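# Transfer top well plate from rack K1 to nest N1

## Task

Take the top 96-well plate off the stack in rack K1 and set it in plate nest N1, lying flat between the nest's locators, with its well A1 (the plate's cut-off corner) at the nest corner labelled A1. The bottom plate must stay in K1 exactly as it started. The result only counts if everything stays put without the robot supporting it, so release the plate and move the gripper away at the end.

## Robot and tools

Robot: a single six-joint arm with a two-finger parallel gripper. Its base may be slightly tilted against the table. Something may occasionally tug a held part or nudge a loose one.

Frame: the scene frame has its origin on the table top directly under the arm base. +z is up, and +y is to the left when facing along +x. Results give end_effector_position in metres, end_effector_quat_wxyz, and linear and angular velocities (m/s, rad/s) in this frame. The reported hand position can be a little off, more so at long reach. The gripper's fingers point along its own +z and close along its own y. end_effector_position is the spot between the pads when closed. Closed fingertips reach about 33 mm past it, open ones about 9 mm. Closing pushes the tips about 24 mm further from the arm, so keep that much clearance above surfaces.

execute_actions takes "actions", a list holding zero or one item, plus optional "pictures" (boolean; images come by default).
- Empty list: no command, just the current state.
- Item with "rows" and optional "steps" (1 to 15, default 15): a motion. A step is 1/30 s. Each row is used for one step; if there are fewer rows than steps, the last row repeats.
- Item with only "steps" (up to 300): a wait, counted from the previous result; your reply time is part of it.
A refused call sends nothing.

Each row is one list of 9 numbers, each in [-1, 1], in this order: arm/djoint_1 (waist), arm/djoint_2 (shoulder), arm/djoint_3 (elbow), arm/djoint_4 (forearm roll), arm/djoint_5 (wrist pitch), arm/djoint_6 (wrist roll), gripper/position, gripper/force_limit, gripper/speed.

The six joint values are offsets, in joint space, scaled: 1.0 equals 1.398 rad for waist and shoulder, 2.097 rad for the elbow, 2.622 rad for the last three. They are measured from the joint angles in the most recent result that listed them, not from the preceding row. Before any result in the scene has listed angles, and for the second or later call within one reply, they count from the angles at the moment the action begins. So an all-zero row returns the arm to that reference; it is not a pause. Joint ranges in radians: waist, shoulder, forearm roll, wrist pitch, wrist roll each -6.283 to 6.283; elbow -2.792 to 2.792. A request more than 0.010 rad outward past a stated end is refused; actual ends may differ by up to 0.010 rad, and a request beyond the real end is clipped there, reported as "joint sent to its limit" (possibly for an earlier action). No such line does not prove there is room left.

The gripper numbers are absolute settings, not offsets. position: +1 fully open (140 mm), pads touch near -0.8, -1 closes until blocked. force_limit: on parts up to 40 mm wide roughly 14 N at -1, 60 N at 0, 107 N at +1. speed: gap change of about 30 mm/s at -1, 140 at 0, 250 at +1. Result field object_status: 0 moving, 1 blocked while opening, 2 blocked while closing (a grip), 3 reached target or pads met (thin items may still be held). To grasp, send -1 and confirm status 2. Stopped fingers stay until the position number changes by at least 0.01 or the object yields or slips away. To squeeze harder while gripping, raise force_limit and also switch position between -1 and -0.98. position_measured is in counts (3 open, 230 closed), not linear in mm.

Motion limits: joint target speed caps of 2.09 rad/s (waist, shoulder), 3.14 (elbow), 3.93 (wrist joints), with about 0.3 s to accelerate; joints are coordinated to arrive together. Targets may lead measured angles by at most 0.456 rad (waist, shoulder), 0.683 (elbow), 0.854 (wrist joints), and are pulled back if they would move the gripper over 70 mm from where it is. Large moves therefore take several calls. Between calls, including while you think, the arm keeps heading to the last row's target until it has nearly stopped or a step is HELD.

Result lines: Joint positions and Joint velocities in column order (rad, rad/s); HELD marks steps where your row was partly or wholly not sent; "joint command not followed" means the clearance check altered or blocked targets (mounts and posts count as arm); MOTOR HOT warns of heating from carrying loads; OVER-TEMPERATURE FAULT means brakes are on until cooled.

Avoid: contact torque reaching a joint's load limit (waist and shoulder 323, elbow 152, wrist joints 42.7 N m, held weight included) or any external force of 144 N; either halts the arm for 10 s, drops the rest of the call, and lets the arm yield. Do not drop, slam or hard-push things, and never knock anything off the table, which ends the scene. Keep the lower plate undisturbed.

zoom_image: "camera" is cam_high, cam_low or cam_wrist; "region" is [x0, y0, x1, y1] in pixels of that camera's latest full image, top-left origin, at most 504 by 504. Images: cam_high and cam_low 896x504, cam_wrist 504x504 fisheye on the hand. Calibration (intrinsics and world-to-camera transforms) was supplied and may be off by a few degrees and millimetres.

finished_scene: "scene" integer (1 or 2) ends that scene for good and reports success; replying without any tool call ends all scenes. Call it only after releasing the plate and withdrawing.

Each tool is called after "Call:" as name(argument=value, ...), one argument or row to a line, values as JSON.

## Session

Call:
execute_actions(
  actions=[],
)

Scene clock: 0.00 s of 8400.00 s.
end_effector_position=(+0.6563, +0.3311, +0.2152) position_measured=3 object_status=3 end_effector_quat_wxyz=(+0.273, +0.762, -0.368, +0.457) end_effector_velocity=(+0.001, -0.001, +0.000) end_effector_angular_velocity=(-0.000, -0.000, -0.001)
Joint positions: [ 0.824  0.589  1.709 -1.081  1.448  3.8  ]
Joint velocities: [-0.001  0.    -0.    -0.     0.    -0.   ]
camera_calibration (this result's frames):
cam_wrist: T_world_to_cam=[[-0.804491, -0.593857, -0.0112846, 0.734368], [-0.454023, 0.627086, -0.632951, 0.230974], [0.382959, -0.50408, -0.77411, 0.259416], [0, 0, 0, 1]] pos_world=[0.596314, 0.422035, 0.355299]

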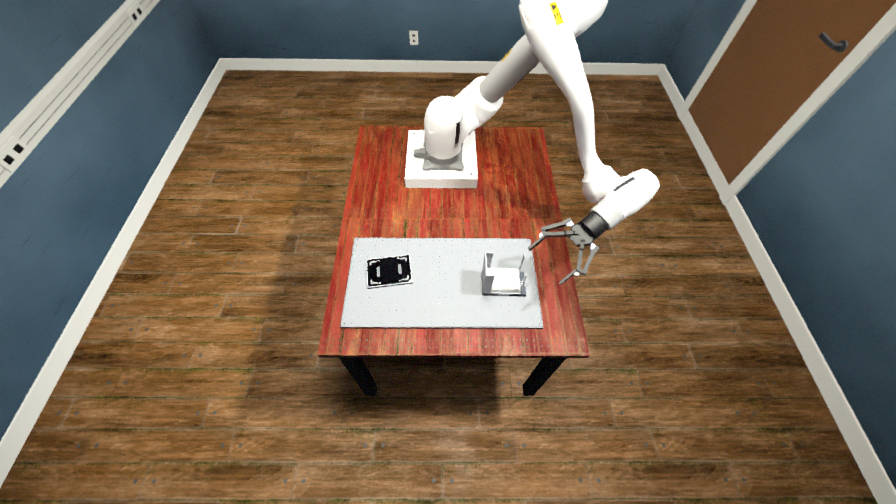

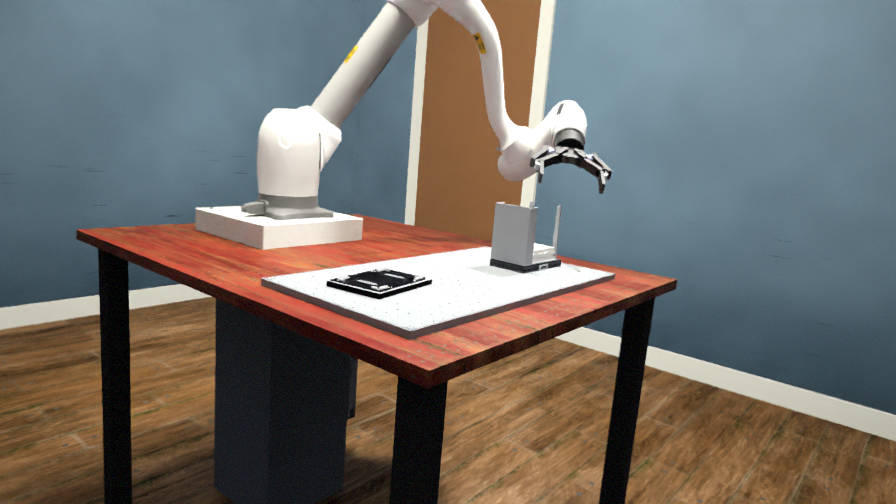

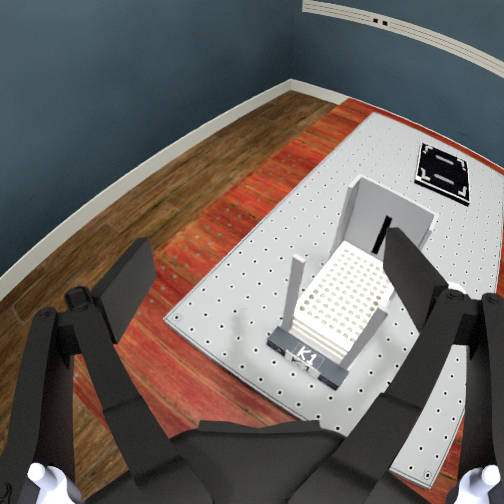

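Call:
zoom_image(
  camera="cam_high",
  region=[340, 230, 550, 335],
)

Call:
zoom_image(
  camera="cam_wrist",
  region=[250, 130, 500, 400],
)

Region (340, 230, 550, 335) of cam_high's 896x504 image, scaled by 2.400, with more detail than that image has.

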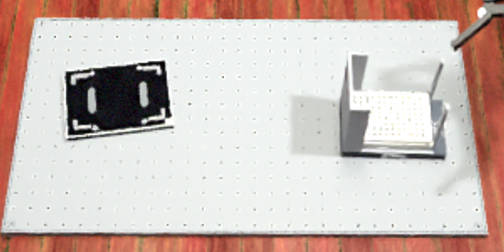

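Region (250, 130, 500, 400) of cam_wrist's 504x504 image, scaled by 1.867, with more detail than that image has; it fills the left 467 columns of this view, and the rest is white.

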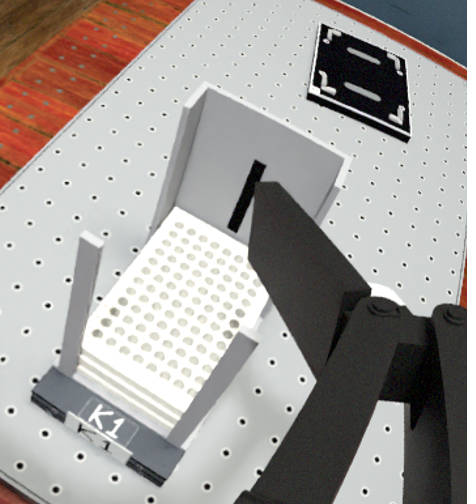

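Call:
execute_actions(
  actions=[
    {"rows":[[0,-0.2293,0,0,0,0,0.55,0,0],[0,-0.2293,0,0,0,0,0.55,0,0],[0,-0.2293,0,0,0,0,0.55,0,0],[0,-0.2293,0,0,0,0,0.55,0,0],[0,-0.2293,0,0,0,0,0.55,0,0],[0,-0.2293,0,0,0,0,0.55,0,0],[0,-0.2293,0,0,0,0,0.55,0,0],[0,-0.2293,0,0,0,0,0.55,0,0],[0,-0.2293,0,0,0,0,0.55,0,0],[-0.3771,-0.2293,0.0356,0.4123,-0.1368,-0.1379,0.55,0,0]],"steps":15},
  ],
  pictures=false,
)

Call:
execute_actions(
  actions=[
    {"steps":30},
  ],
)

Call:
zoom_image(
  camera="cam_wrist",
  region=[160, 90, 380, 310],
)

Scene clock: 16.73 s of 8400.00 s.
end_effector_position=(+0.6386, +0.2719, +0.3268) position_measured=59 object_status=3 end_effector_quat_wxyz=(+0.181, +0.769, -0.475, +0.388) end_effector_velocity=(-0.061, -0.359, -0.442) end_effector_angular_velocity=(+1.270, +1.284, -0.867)
Joint positions: [ 0.727  0.336  1.724 -0.898  1.376  3.727]
Joint velocities: [-0.917 -0.114  0.132  1.691 -0.63  -0.635]
Steps of this call (steps 1 to 90: nothing new was sent; then 13.23 s passed at rest; steps 91 to 105: all 15 steps of this action). Readings (joint positions | what the end effector reports):
91: [0.824 0.589 1.709 -1.081 1.448 3.800] | position_measured=3 object_status=0
92: [0.824 0.583 1.709 -1.081 1.448 3.800] | position_measured=9 object_status=0
94: [0.824 0.547 1.709 -1.081 1.448 3.800] | position_measured=24 object_status=0
98: [0.824 0.437 1.709 -1.081 1.448 3.800] | position_measured=54 object_status=0
105: the state above

Scene clock: 17.73 s of 8400.00 s.
end_effector_position=(+0.6208, +0.2255, +0.2202) position_measured=59 object_status=3 end_effector_quat_wxyz=(-0.003, +0.707, -0.707, -0.001) end_effector_velocity=(-0.000, -0.000, +0.000) end_effector_angular_velocity=(-0.001, +0.000, +0.001)
Joint positions: [ 0.297  0.269  1.783 -0.     1.089  3.438]
Joint velocities: [ 0.     0.    -0.    -0.001  0.001 -0.   ]
Steps of this call (steps 1 to 30: the robot went on to your last target). Readings (joint positions | what the end effector reports):
1: [0.696 0.331 1.728 -0.839 1.355 3.706] | position_measured=59 object_status=3
2: [0.663 0.326 1.733 -0.775 1.334 3.685] | position_measured=59 object_status=3
4: [0.591 0.315 1.743 -0.622 1.285 3.636] | position_measured=59 object_status=3
8: [0.406 0.286 1.768 -0.232 1.162 3.512] | position_measured=59 object_status=3
30: the state above
The arm was judged still, so your last target was given up. Only a new action makes it travel on or press farther. Fingers that are still opening or closing keep moving.
camera_calibration (this result's frames):
cam_wrist: T_world_to_cam=[[-0.995651, 0.0749988, -0.0552637, 0.620711], [0.0442815, 0.902907, 0.427549, -0.320794], [0.0819636, 0.423243, -0.902301, 0.229649], [0, 0, 0, 1]] pos_world=[0.613394, 0.145898, 0.378671]

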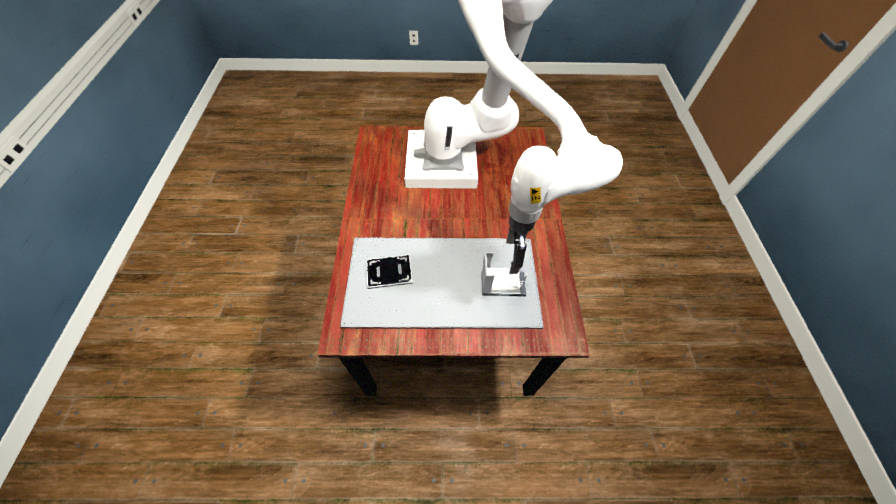

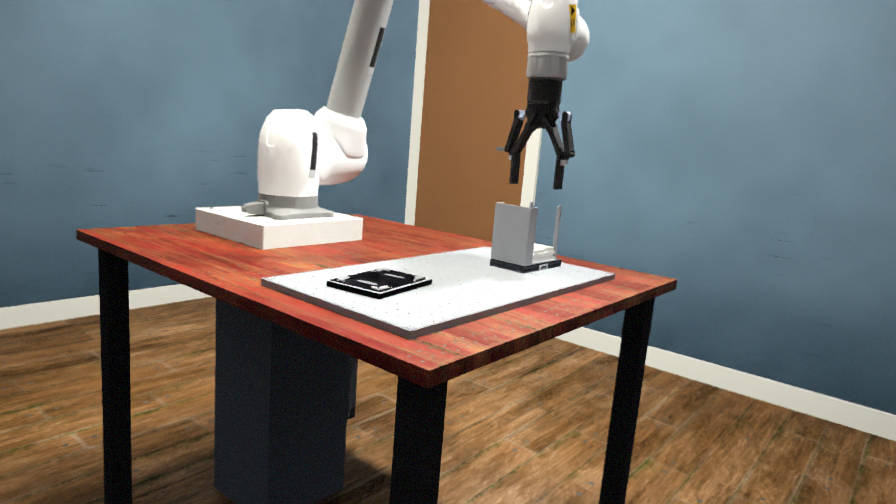

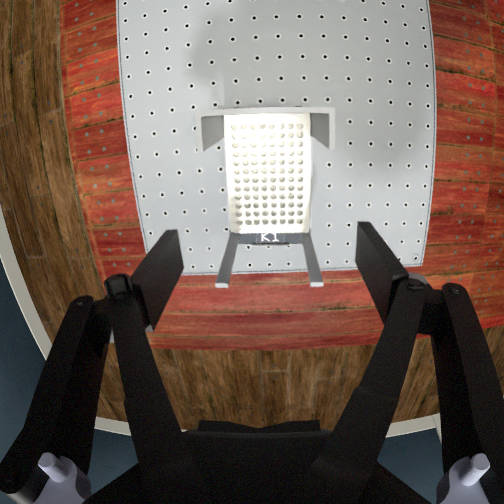

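Region (160, 90, 380, 310) of cam_wrist's 504x504 image, scaled by 2.291, with more detail than that image has.

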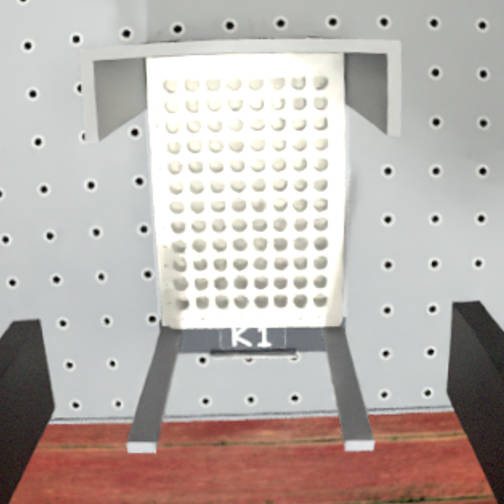

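Call:
execute_actions(
  actions=[
    {"rows":[[-0.0167,0.0822,0.056,0,-0.0886,0.0064,0.55,0,0]],"steps":15},
  ],
)

Call:
zoom_image(
  camera="cam_low",
  region=[490, 210, 570, 280],
)

Call:
zoom_image(
  camera="cam_wrist",
  region=[130, 130, 400, 350],
)

Scene clock: 33.87 s of 8400.00 s.
end_effector_position=(+0.6208, +0.2101, +0.0902) position_measured=59 object_status=3 end_effector_quat_wxyz=(-0.003, +0.693, -0.721, -0.001) end_effector_velocity=(+0.001, -0.001, +0.000) end_effector_angular_velocity=(+0.000, -0.001, -0.001)
Joint positions: [ 0.274  0.383  1.901 -0.     0.857  3.455]
Joint velocities: [-0.001 -0.    -0.    -0.    -0.    -0.   ]
Steps of this call (steps 1 to 90: nothing new was sent; then 12.63 s passed at rest; steps 91 to 105: all 15 steps of this action). Readings (joint positions | what the end effector reports):
91: [0.297 0.269 1.784 -0.000 1.088 3.438] | position_measured=59 object_status=3
92: [0.296 0.274 1.788 0.000 1.076 3.439] | position_measured=59 object_status=3
94: [0.289 0.306 1.821 0.000 1.012 3.443] | position_measured=59 object_status=3
98: [0.275 0.376 1.893 -0.000 0.874 3.454] | position_measured=59 object_status=3
105: the state above
camera_calibration (this result's frames):
cam_wrist: T_world_to_cam=[[-0.991853, 0.114934, -0.0549392, 0.603892], [0.0806469, 0.90036, 0.427607, -0.273356], [0.0986119, 0.419693, -0.902294, 0.109296], [0, 0, 0, 1]] pos_world=[0.61024, 0.13084, 0.248683]

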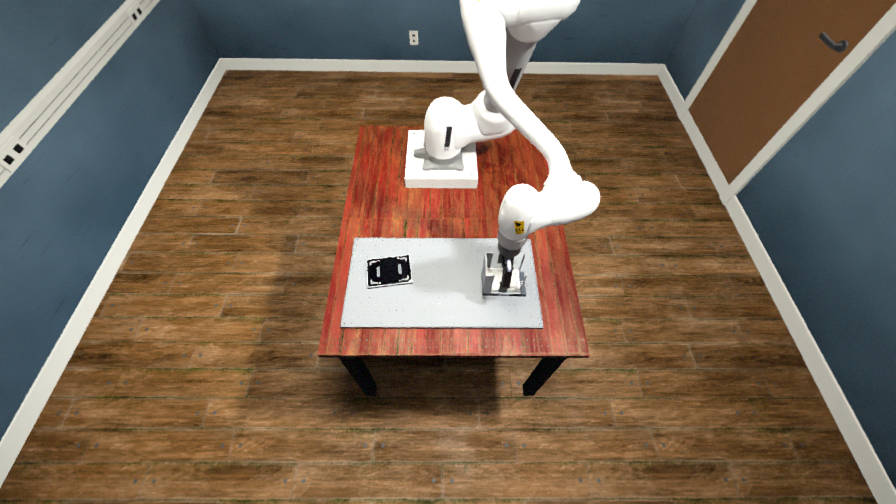

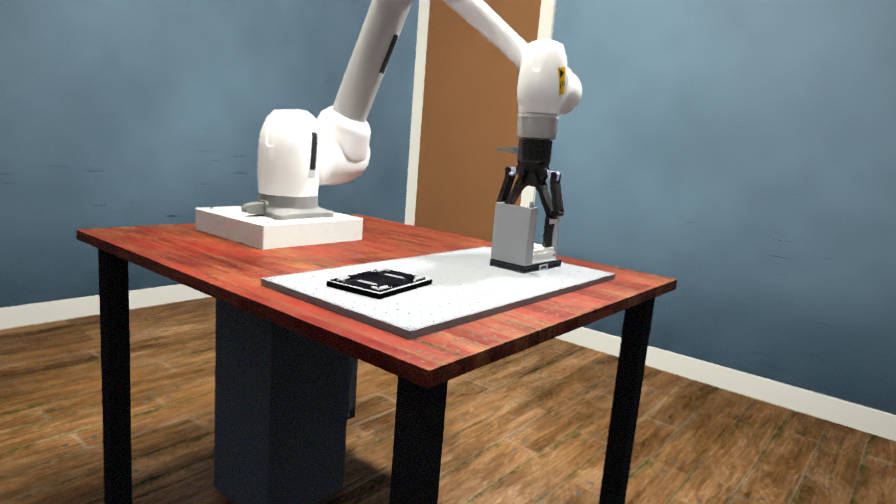

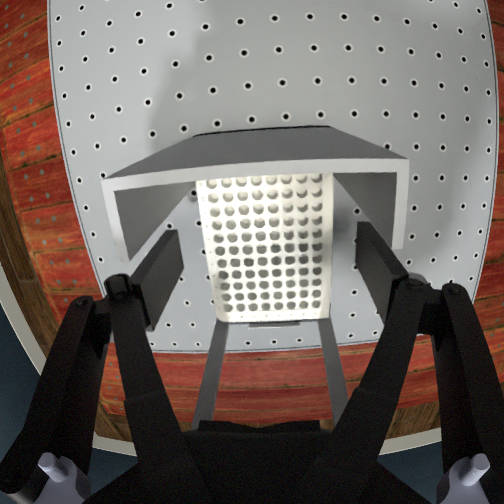

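Region (490, 210, 570, 280) of cam_low's 896x504 image, scaled by 6.300, with more detail than that image has; it fills the top 441 rows of this view, and the rest is white.

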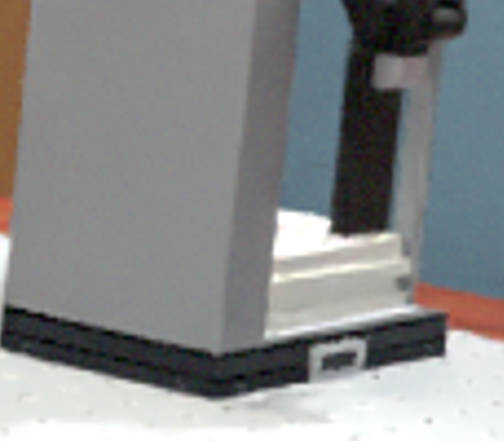

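Region (130, 130, 400, 350) of cam_wrist's 504x504 image, scaled by 1.867, with more detail than that image has; it fills the top 411 rows of this view, and the rest is white.

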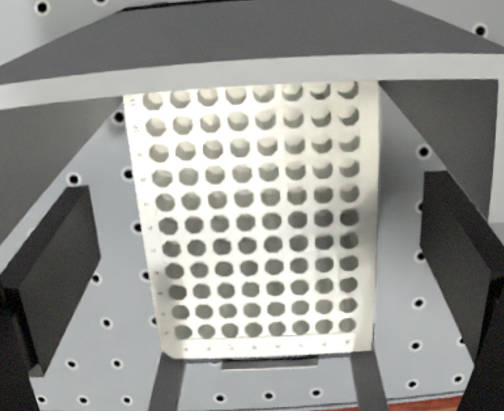

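Call:
execute_actions(
  actions=[
    {"rows":[[0.002,0.0113,0.0041,0,-0.0093,0.0011,0.55,0,-0.5],[0.002,0.0113,0.0041,0,-0.0093,0.0011,0.55,0,-0.5],[0.002,0.0113,0.0041,0,-0.0093,0.0011,0.55,0,-0.5],[0.002,0.0113,0.0041,0,-0.0093,0.0011,0.55,0,-0.5],[0.002,0.0113,0.0041,0,-0.0093,0.0011,0.55,0,-0.5],[0.002,0.0113,0.0041,0,-0.0093,0.0011,0.36,0,-0.5]],"steps":15},
  ],
)

Call:
zoom_image(
  camera="cam_low",
  region=[490, 210, 570, 280],
)

Call:
zoom_image(
  camera="cam_wrist",
  region=[130, 130, 400, 350],
)

Scene clock: 46.83 s of 8400.00 s.
end_effector_position=(+0.6202, +0.2119, +0.0763) position_measured=84 object_status=0 end_effector_quat_wxyz=(-0.002, +0.693, -0.721, -0.001) end_effector_velocity=(+0.000, +0.000, +0.000) end_effector_angular_velocity=(+0.001, -0.000, -0.001)
Joint positions: [ 0.276  0.399  1.91  -0.     0.833  3.458]
Joint velocities: [-0.    -0.     0.     0.001 -0.    -0.   ]
Steps of this call (steps 1 to 15: the robot went on to your last target; steps 16 to 90: nothing new was sent; then 9.47 s passed at rest; steps 91 to 105: all 15 steps of this action). Readings (joint positions | what the end effector reports):
91: [0.274 0.384 1.901 -0.000 0.856 3.455] | position_measured=59 object_status=3
92: [0.275 0.390 1.903 -0.000 0.847 3.456] | position_measured=59 object_status=3
94: [0.276 0.400 1.910 -0.000 0.833 3.458] | position_measured=59 object_status=3
98: [0.276 0.399 1.910 -0.000 0.833 3.458] | position_measured=67 object_status=0
105: the state above
camera_calibration (this result's frames):
cam_wrist: T_world_to_cam=[[-0.991846, 0.115006, -0.0549125, 0.602327], [0.0807245, 0.900357, 0.427599, -0.269033], [0.0986175, 0.41968, -0.902299, 0.0960178], [0, 0, 0, 1]] pos_world=[0.609664, 0.132658, 0.23475]

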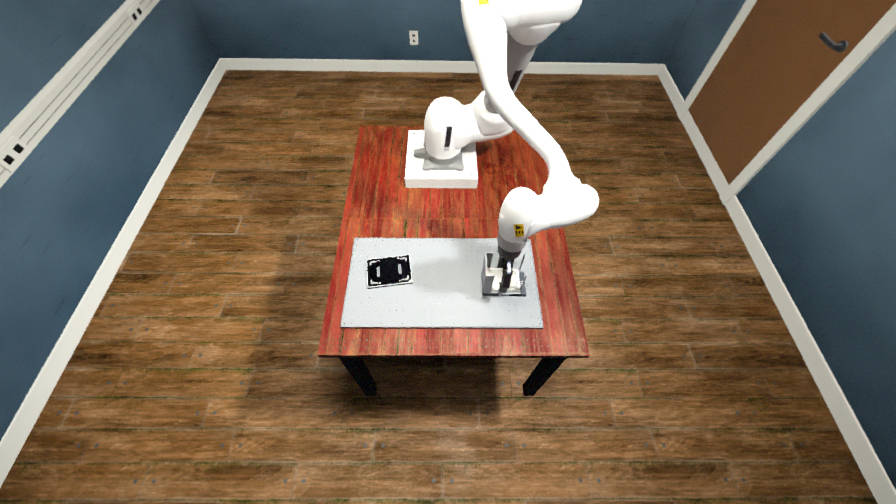

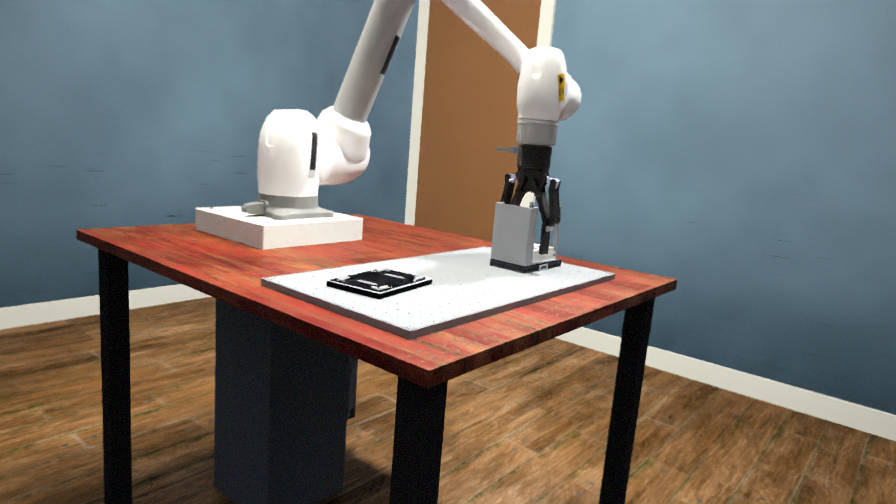

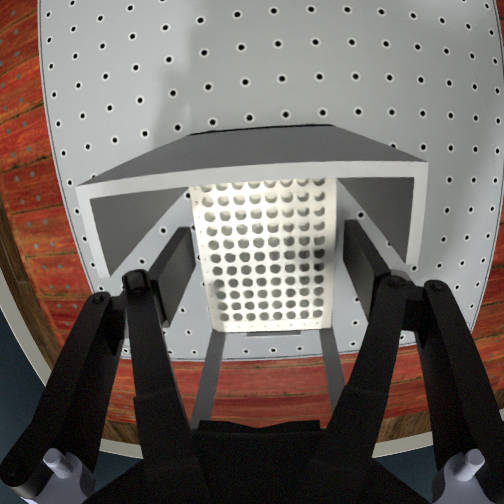

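Region (490, 210, 570, 280) of cam_low's 896x504 image, scaled by 6.300, with more detail than that image has; it fills the top 441 rows of this view, and the rest is white.

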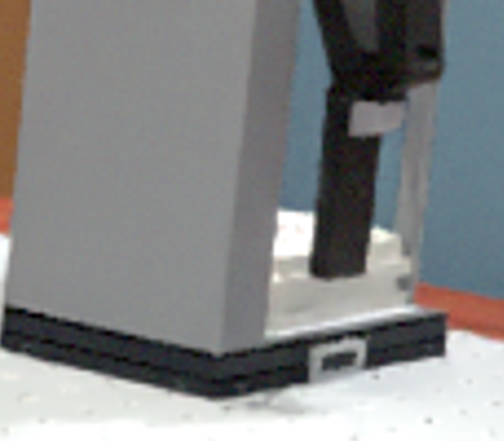

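Region (130, 130, 400, 350) of cam_wrist's 504x504 image, scaled by 1.867, with more detail than that image has; it fills the top 411 rows of this view, and the rest is white.

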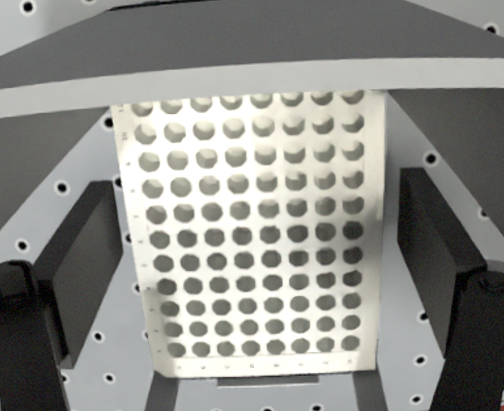

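Call:
execute_actions(
  actions=[
    {"rows":[[0,-0.0006,-0.001,0,0.0011,0,0.36,0,-0.7],[0,-0.0006,-0.001,0,0.0011,0,0.36,0,-0.7],[0,-0.0006,-0.001,0,0.0011,0,0.36,0,-0.7],[0,-0.0006,-0.001,0,0.0011,0,-1,0,-0.7]],"steps":15},
  ],
  pictures=false,
)

Call:
execute_actions(
  actions=[
    {"steps":8},
  ],
  pictures=false,
)

Scene clock: 53.83 s of 8400.00 s.
end_effector_position=(+0.6209, +0.2121, +0.0780) position_measured=109 object_status=0 end_effector_quat_wxyz=(-0.003, +0.693, -0.721, -0.001) end_effector_velocity=(-0.001, -0.001, -0.001) end_effector_angular_velocity=(-0.001, +0.001, +0.000)
Joint positions: [ 0.276  0.398  1.907 -0.     0.836  3.458]
Joint velocities: [-0.001  0.     0.001 -0.001  0.    -0.   ]
Steps of this call (steps 1 to 15: the robot went on to your last target; steps 16 to 90: nothing new was sent; then 3.50 s passed at rest; steps 91 to 105: all 15 steps of this action). Readings (joint positions | what the end effector reports):
91: [0.276 0.399 1.909 -0.000 0.833 3.458] | position_measured=84 object_status=3
92: [0.276 0.399 1.908 -0.000 0.834 3.458] | position_measured=84 object_status=3
94: [0.276 0.398 1.908 -0.000 0.835 3.458] | position_measured=84 object_status=0
98: [0.276 0.398 1.907 -0.000 0.836 3.458] | position_measured=97 object_status=0
105: the state above

Scene clock: 54.10 s of 8400.00 s.
end_effector_position=(+0.6210, +0.2121, +0.0779) position_measured=109 object_status=2 end_effector_quat_wxyz=(-0.003, +0.693, -0.721, -0.001) end_effector_velocity=(+0.001, +0.001, +0.000) end_effector_angular_velocity=(+0.001, -0.001, -0.000)
Joint positions: [ 0.276  0.398  1.907 -0.     0.836  3.458]
Joint velocities: [ 0.     0.    -0.001  0.    -0.001  0.   ]
Steps of this call (steps 1 to 8: the robot went on to your last target). Readings (joint positions | what the end effector reports):
1: [0.276 0.398 1.907 -0.000 0.836 3.458] | position_measured=109 object_status=0
2: [0.276 0.398 1.907 -0.000 0.836 3.458] | position_measured=109 object_status=2
4: [0.276 0.398 1.907 -0.000 0.836 3.458] | position_measured=109 object_status=2
8: the state above

Call:
execute_actions(
  actions=[
    {"rows":[[0,-0.0025,-0.0009,0,0.002,0,-1,0,-0.7],[0,-0.0074,-0.0027,0,0.006,0,-1,0,-0.7],[0,-0.0151,-0.0056,0,0.0126,0,-1,0,-0.7],[0,-0.0239,-0.0093,0,0.0201,0,-1,0,-0.7],[0,-0.0324,-0.013,0,0.0277,0,-1,0,-0.7],[0,-0.0407,-0.017,0,0.0353,0,-1,0,-0.7],[0,-0.0487,-0.0211,0,0.0429,0,-1,0,-0.7],[0,-0.0564,-0.0254,0,0.0504,0,-1,0,-0.7],[0,-0.064,-0.0299,0,0.058,0,-1,0,-0.7],[0,-0.0712,-0.0345,0,0.0656,0,-1,0,-0.7],[0,-0.0783,-0.0393,0,0.0732,0,-1,0,-0.7],[0,-0.0851,-0.0443,0,0.0808,0,-1,0,-0.7],[0,-0.0916,-0.0494,0,0.0884,0,-1,0,-0.7],[0,-0.0979,-0.0547,0,0.096,0,-1,0,-0.7],[0,-0.1019,-0.0584,0,0.1011,0,-1,0,-0.7]],"steps":15},
  ],
  pictures=false,
)

Call:
execute_actions(
  actions=[
    {"steps":8},
  ],
)

Call:
zoom_image(
  camera="cam_high",
  region=[360, 245, 430, 295],
)

Call:
zoom_image(
  camera="cam_low",
  region=[480, 150, 590, 280],
)

Scene clock: 71.93 s of 8400.00 s.
end_effector_position=(+0.6208, +0.2115, +0.2125) position_measured=110 object_status=2 end_effector_quat_wxyz=(-0.003, +0.693, -0.721, -0.001) end_effector_velocity=(+0.001, -0.002, +0.319) end_effector_angular_velocity=(+0.001, -0.006, -0.000)
Joint positions: [ 0.276  0.268  1.8   -0.     1.074  3.458]
Joint velocities: [-0.    -0.252 -0.313 -0.001  0.559  0.   ]
Steps of this call (steps 1 to 15: the robot went on to your last target; steps 16 to 90: nothing new was sent; then 14.33 s passed at rest; steps 91 to 105: all 15 steps of this action). Readings (joint positions | what the end effector reports):
91: [0.276 0.398 1.907 -0.000 0.836 3.458] | position_measured=109 object_status=2
92: [0.276 0.396 1.907 -0.000 0.840 3.458] | position_measured=109 object_status=2
94: [0.276 0.383 1.899 -0.000 0.861 3.458] | position_measured=110 object_status=2
98: [0.276 0.338 1.869 -0.000 0.934 3.458] | position_measured=110 object_status=2
105: the state above

Scene clock: 72.20 s of 8400.00 s.
end_effector_position=(+0.6209, +0.2114, +0.2280) position_measured=110 object_status=2 end_effector_quat_wxyz=(-0.003, +0.693, -0.721, -0.001) end_effector_velocity=(+0.001, -0.000, +0.001) end_effector_angular_velocity=(-0.001, -0.001, +0.002)
Joint positions: [ 0.276  0.256  1.784 -0.     1.101  3.458]
Joint velocities: [ 0.    -0.    -0.002 -0.002  0.001 -0.001]
Steps of this call (steps 1 to 8: the robot went on to your last target). Readings (joint positions | what the end effector reports):
1: [0.276 0.260 1.790 0.000 1.091 3.458] | position_measured=110 object_status=2
2: [0.276 0.256 1.785 0.000 1.099 3.458] | position_measured=110 object_status=2
4: [0.276 0.256 1.784 0.000 1.101 3.458] | position_measured=110 object_status=2
8: the state above
camera_calibration (this result's frames):
cam_wrist: T_world_to_cam=[[-0.991826, 0.115046, -0.0551943, 0.611403], [0.0806274, 0.900305, 0.427726, -0.333418], [0.0988999, 0.41978, -0.902222, 0.232808], [0, 0, 0, 1]] pos_world=[0.610263, 0.13211, 0.386402]

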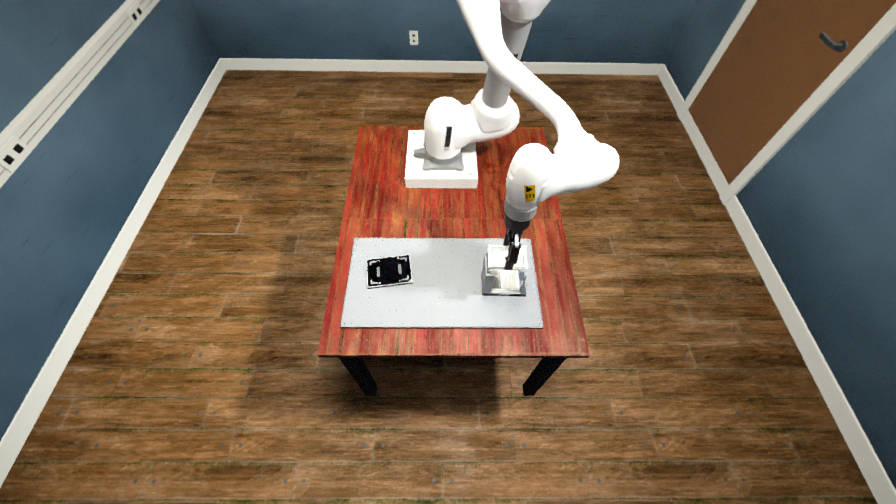

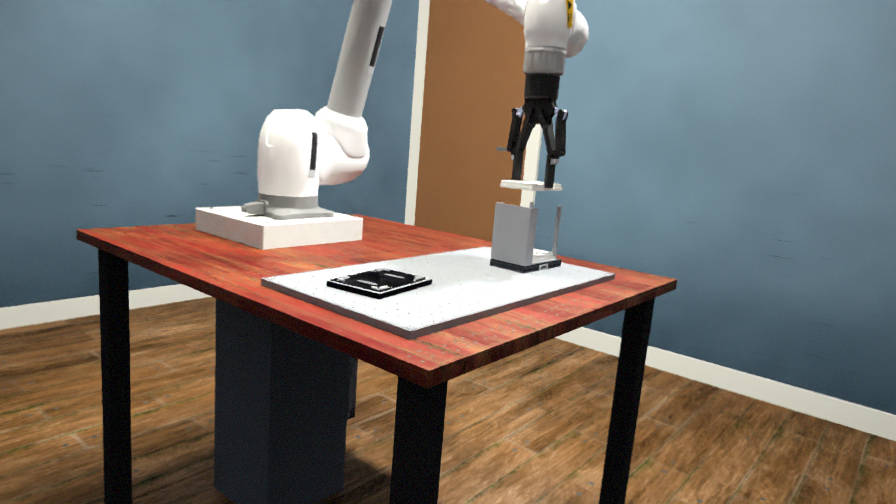

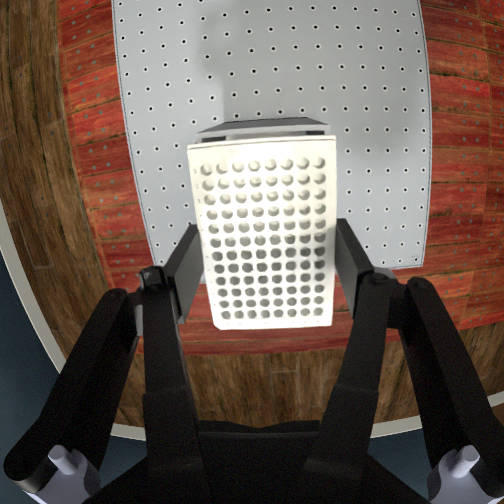

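Region (360, 245, 430, 295) of cam_high's 896x504 image, scaled by 7.200, with more detail than that image has; it fills the top 360 rows of this view, and the rest is white.

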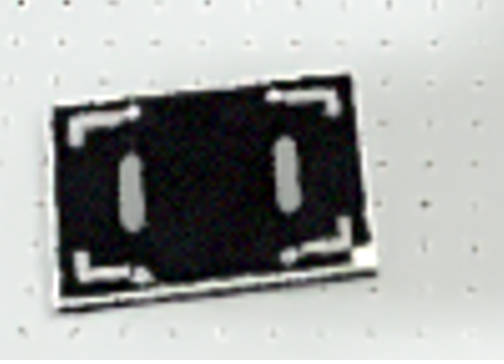

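Region (480, 150, 590, 280) of cam_low's 896x504 image, scaled by 3.877, with more detail than that image has; it fills the left 426 columns of this view, and the rest is white.

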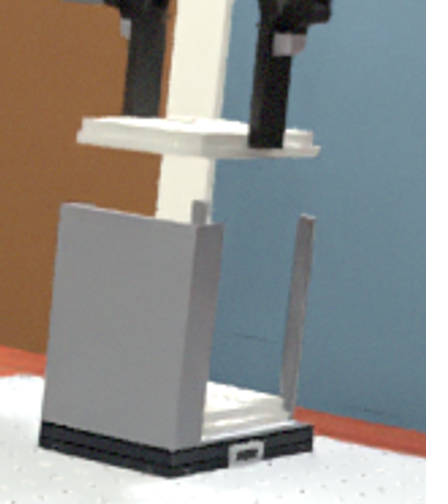

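Call:
execute_actions(
  actions=[
    {"rows":[[-0.4856,0,0,0,0,-0.3239,-1,0,-0.7],[-0.4856,0,0,0,0,-0.3239,-1,0,-0.7],[-0.4856,0,0,0,0,-0.3239,-1,0,-0.7],[-0.4856,0,0,0,0,-0.3239,-1,0,-0.7],[-0.4856,0,0,0,0,-0.3239,-1,0,-0.7],[-0.4856,0,0,0,0,-0.3239,-1,0,-0.7],[-0.4856,0,0,0,0,-0.3239,-1,0,-0.7],[-0.4856,0,0,0,0,-0.3239,-1,0,-0.7],[-0.4856,0,0,0,0,-0.3239,-1,0,-0.7],[-0.4856,0,0,0,0,-0.3239,-1,0,-0.7],[-0.4856,0,0,0,0,-0.3239,-1,0,-0.7],[-0.4856,0.0474,0.1042,0,-0.1084,-0.3239,-1,0,-0.7]],"steps":15},
  ],
  pictures=false,
)

Call:
execute_actions(
  actions=[
    {"steps":25},
  ],
)

Call:
zoom_image(
  camera="cam_wrist",
  region=[130, 90, 400, 360],
)

Scene clock: 89.70 s of 8400.00 s.
end_effector_position=(+0.6516, -0.0107, +0.2090) position_measured=110 object_status=2 end_effector_quat_wxyz=(-0.003, +0.742, -0.671, -0.001) end_effector_velocity=(-0.094, -0.483, -0.343) end_effector_angular_velocity=(+0.001, +0.018, +0.059)
Joint positions: [-0.068  0.263  1.811 -0.     1.068  2.973]
Joint velocities: [-0.752  0.153  0.49  -0.    -0.626 -0.811]
Steps of this call (steps 1 to 30: the robot went on to your last target; steps 31 to 90: nothing new was sent; then 14.00 s passed at rest; steps 91 to 105: all 15 steps of this action). Readings (joint positions | what the end effector reports):
91: [0.276 0.256 1.785 -0.000 1.101 3.457] | position_measured=110 object_status=2
92: [0.270 0.256 1.785 -0.000 1.101 3.445] | position_measured=110 object_status=2
94: [0.234 0.256 1.785 -0.000 1.101 3.379] | position_measured=110 object_status=2
98: [0.121 0.256 1.785 -0.000 1.101 3.195] | position_measured=110 object_status=2
105: the state above

Scene clock: 90.53 s of 8400.00 s.
end_effector_position=(+0.5689, -0.2046, +0.0841) position_measured=110 object_status=2 end_effector_quat_wxyz=(-0.003, +0.752, -0.659, -0.001) end_effector_velocity=(+0.000, +0.000, +0.000) end_effector_angular_velocity=(-0.000, +0.000, +0.001)
Joint positions: [-0.402  0.322  2.003 -0.     0.817  2.609]
Joint velocities: [ 0.001 -0.    -0.    -0.     0.001 -0.   ]
Steps of this call (steps 1 to 25: the robot went on to your last target). Readings (joint positions | what the end effector reports):
1: [-0.094 0.268 1.827 -0.000 1.048 2.945] | position_measured=110 object_status=2
2: [-0.119 0.273 1.841 -0.000 1.029 2.917] | position_measured=110 object_status=2
4: [-0.170 0.282 1.870 -0.000 0.991 2.862] | position_measured=110 object_status=2
8: [-0.274 0.300 1.929 -0.000 0.913 2.749] | position_measured=110 object_status=2
25: the state above
camera_calibration (this result's frames):
cam_wrist: T_world_to_cam=[[-0.996954, -0.0547366, -0.0555495, 0.567989], [-0.0732877, 0.901084, 0.427407, 0.194564], [0.02666, 0.430176, -0.902351, 0.326019], [0, 0, 0, 1]] pos_world=[0.571827, -0.284474, 0.242578]

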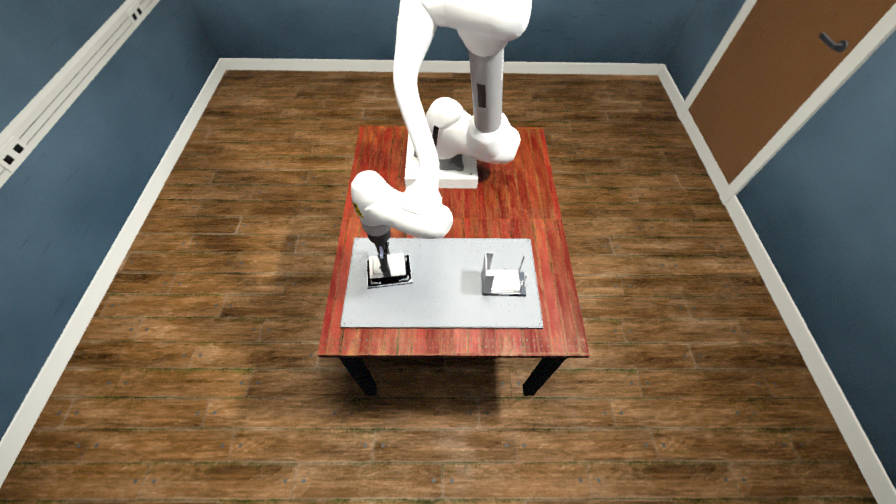

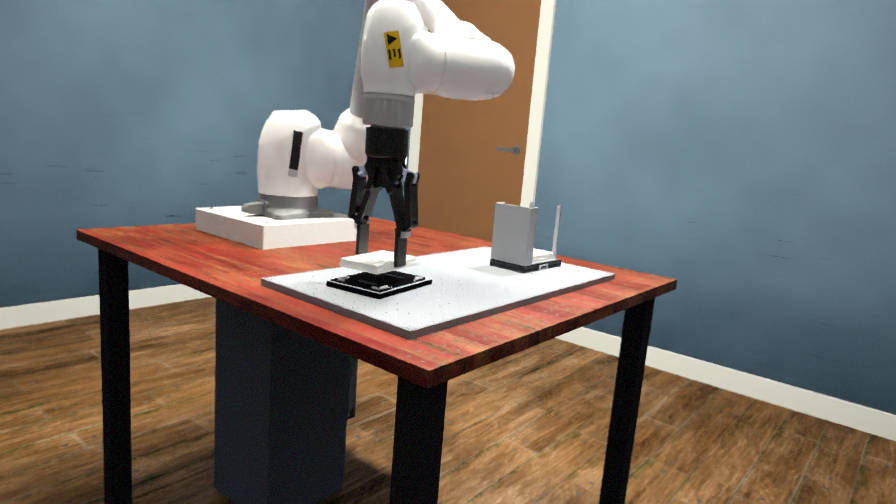

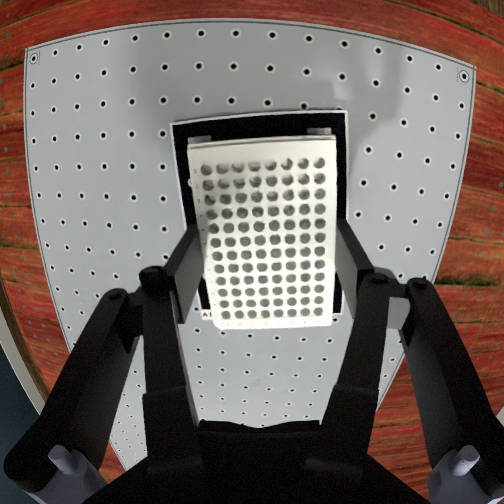

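Region (130, 90, 400, 360) of cam_wrist's 504x504 image, scaled by 1.867, with more detail than that image has.

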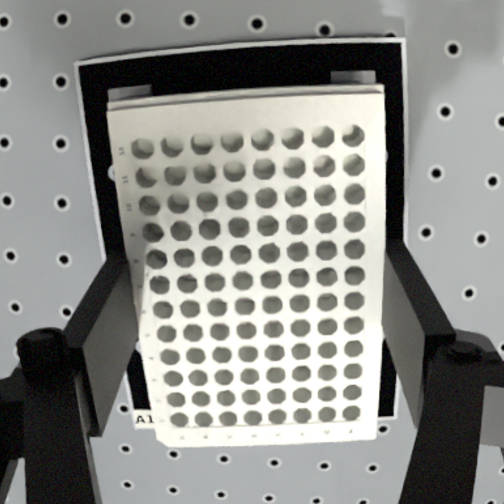

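Call:
execute_actions(
  actions=[
    {"rows":[[0.0038,0.0172,0.0041,0,-0.0125,0.002,-1,0,-0.7]],"steps":12},
  ],
)

Call:
zoom_image(
  camera="cam_wrist",
  region=[172, 122, 232, 182],
)

Call:
zoom_image(
  camera="cam_wrist",
  region=[297, 117, 357, 177],
)

Call:
zoom_image(
  camera="cam_wrist",
  region=[190, 280, 350, 340],
)

Call:
zoom_image(
  camera="cam_low",
  region=[322, 245, 437, 300],
)

Scene clock: 102.63 s of 8400.00 s.
end_effector_position=(+0.5712, -0.2020, +0.0661) position_measured=110 object_status=2 end_effector_quat_wxyz=(-0.003, +0.752, -0.659, -0.001) end_effector_velocity=(+0.001, -0.001, +0.001) end_effector_angular_velocity=(-0.001, -0.002, -0.000)
Joint positions: [-0.397  0.346  2.012  0.     0.784  2.614]
Joint velocities: [-0.    -0.    -0.002 -0.    -0.     0.   ]
Steps of this call (steps 1 to 15: the robot went on to your last target; steps 16 to 90: nothing new was sent; then 8.70 s passed at rest; steps 91 to 102: all 12 steps of this action). Readings (joint positions | what the end effector reports):
91: [-0.403 0.323 2.003 0.000 0.816 2.609] | position_measured=110 object_status=2
92: [-0.401 0.329 2.005 0.000 0.807 2.610] | position_measured=110 object_status=2
94: [-0.398 0.346 2.012 0.000 0.785 2.613] | position_measured=110 object_status=2
98: [-0.397 0.346 2.012 0.000 0.784 2.614] | position_measured=110 object_status=2
102: the state above
camera_calibration (this result's frames):
cam_wrist: T_world_to_cam=[[-0.996955, -0.0547861, -0.0554951, 0.569397], [-0.0733104, 0.901061, 0.427452, 0.200084], [0.026586, 0.430219, -0.902333, 0.308601], [0, 0, 0, 1]] pos_world=[0.574127, -0.281859, 0.224534]

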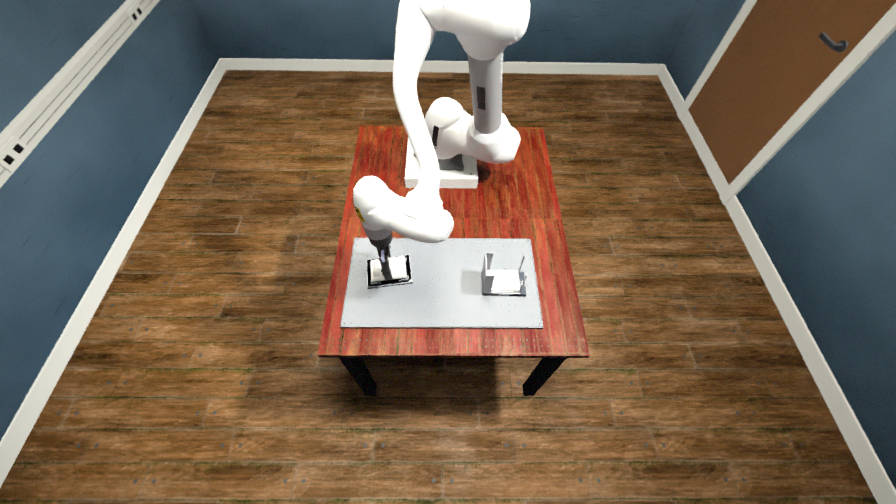

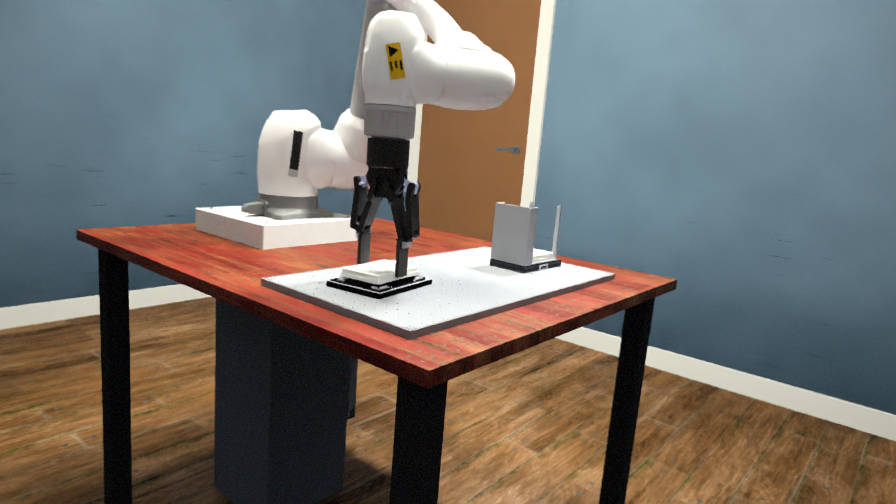

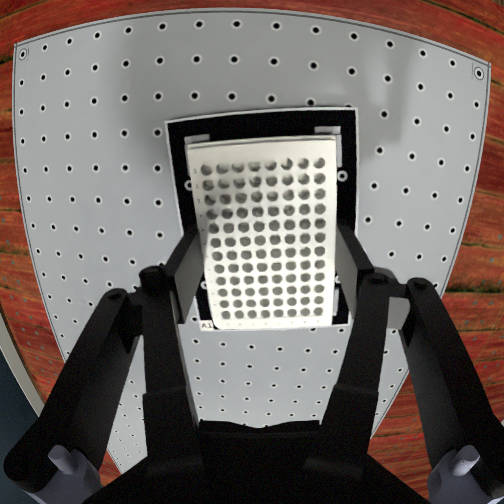

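Region (172, 122, 232, 182) of cam_wrist's 504x504 image, scaled by 8.400, with more detail than that image has.

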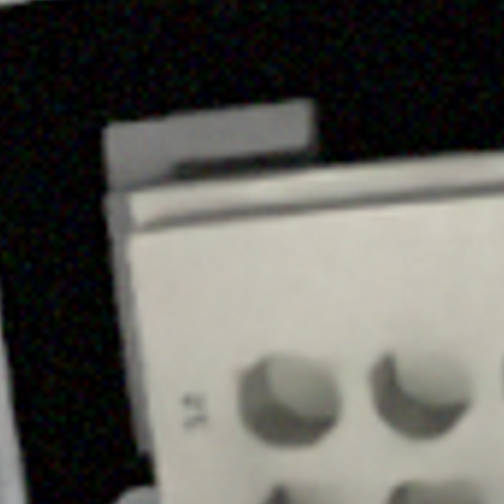

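Region (297, 117, 357, 177) of cam_wrist's 504x504 image, scaled by 8.400, with more detail than that image has.

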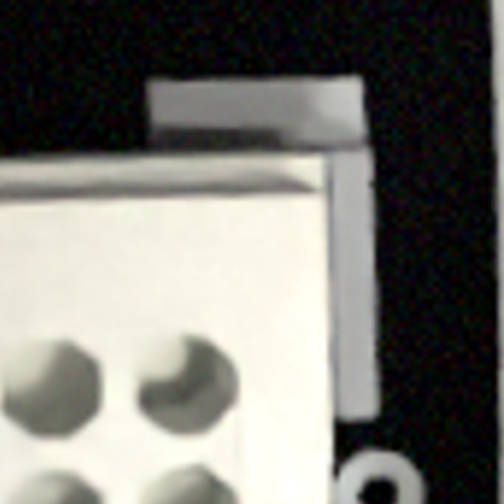

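Region (190, 280, 350, 340) of cam_wrist's 504x504 image, scaled by 3.150, with more detail than that image has; it fills the top 189 rows of this view, and the rest is white.

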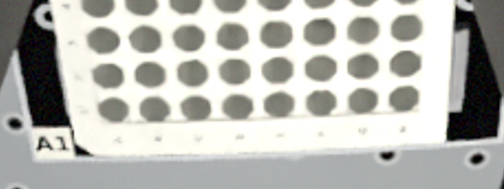

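Region (322, 245, 437, 300) of cam_low's 896x504 image, scaled by 4.383, with more detail than that image has; it fills the top 241 rows of this view, and the rest is white.

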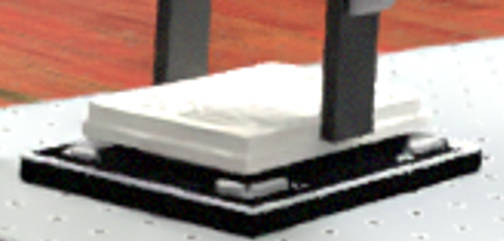

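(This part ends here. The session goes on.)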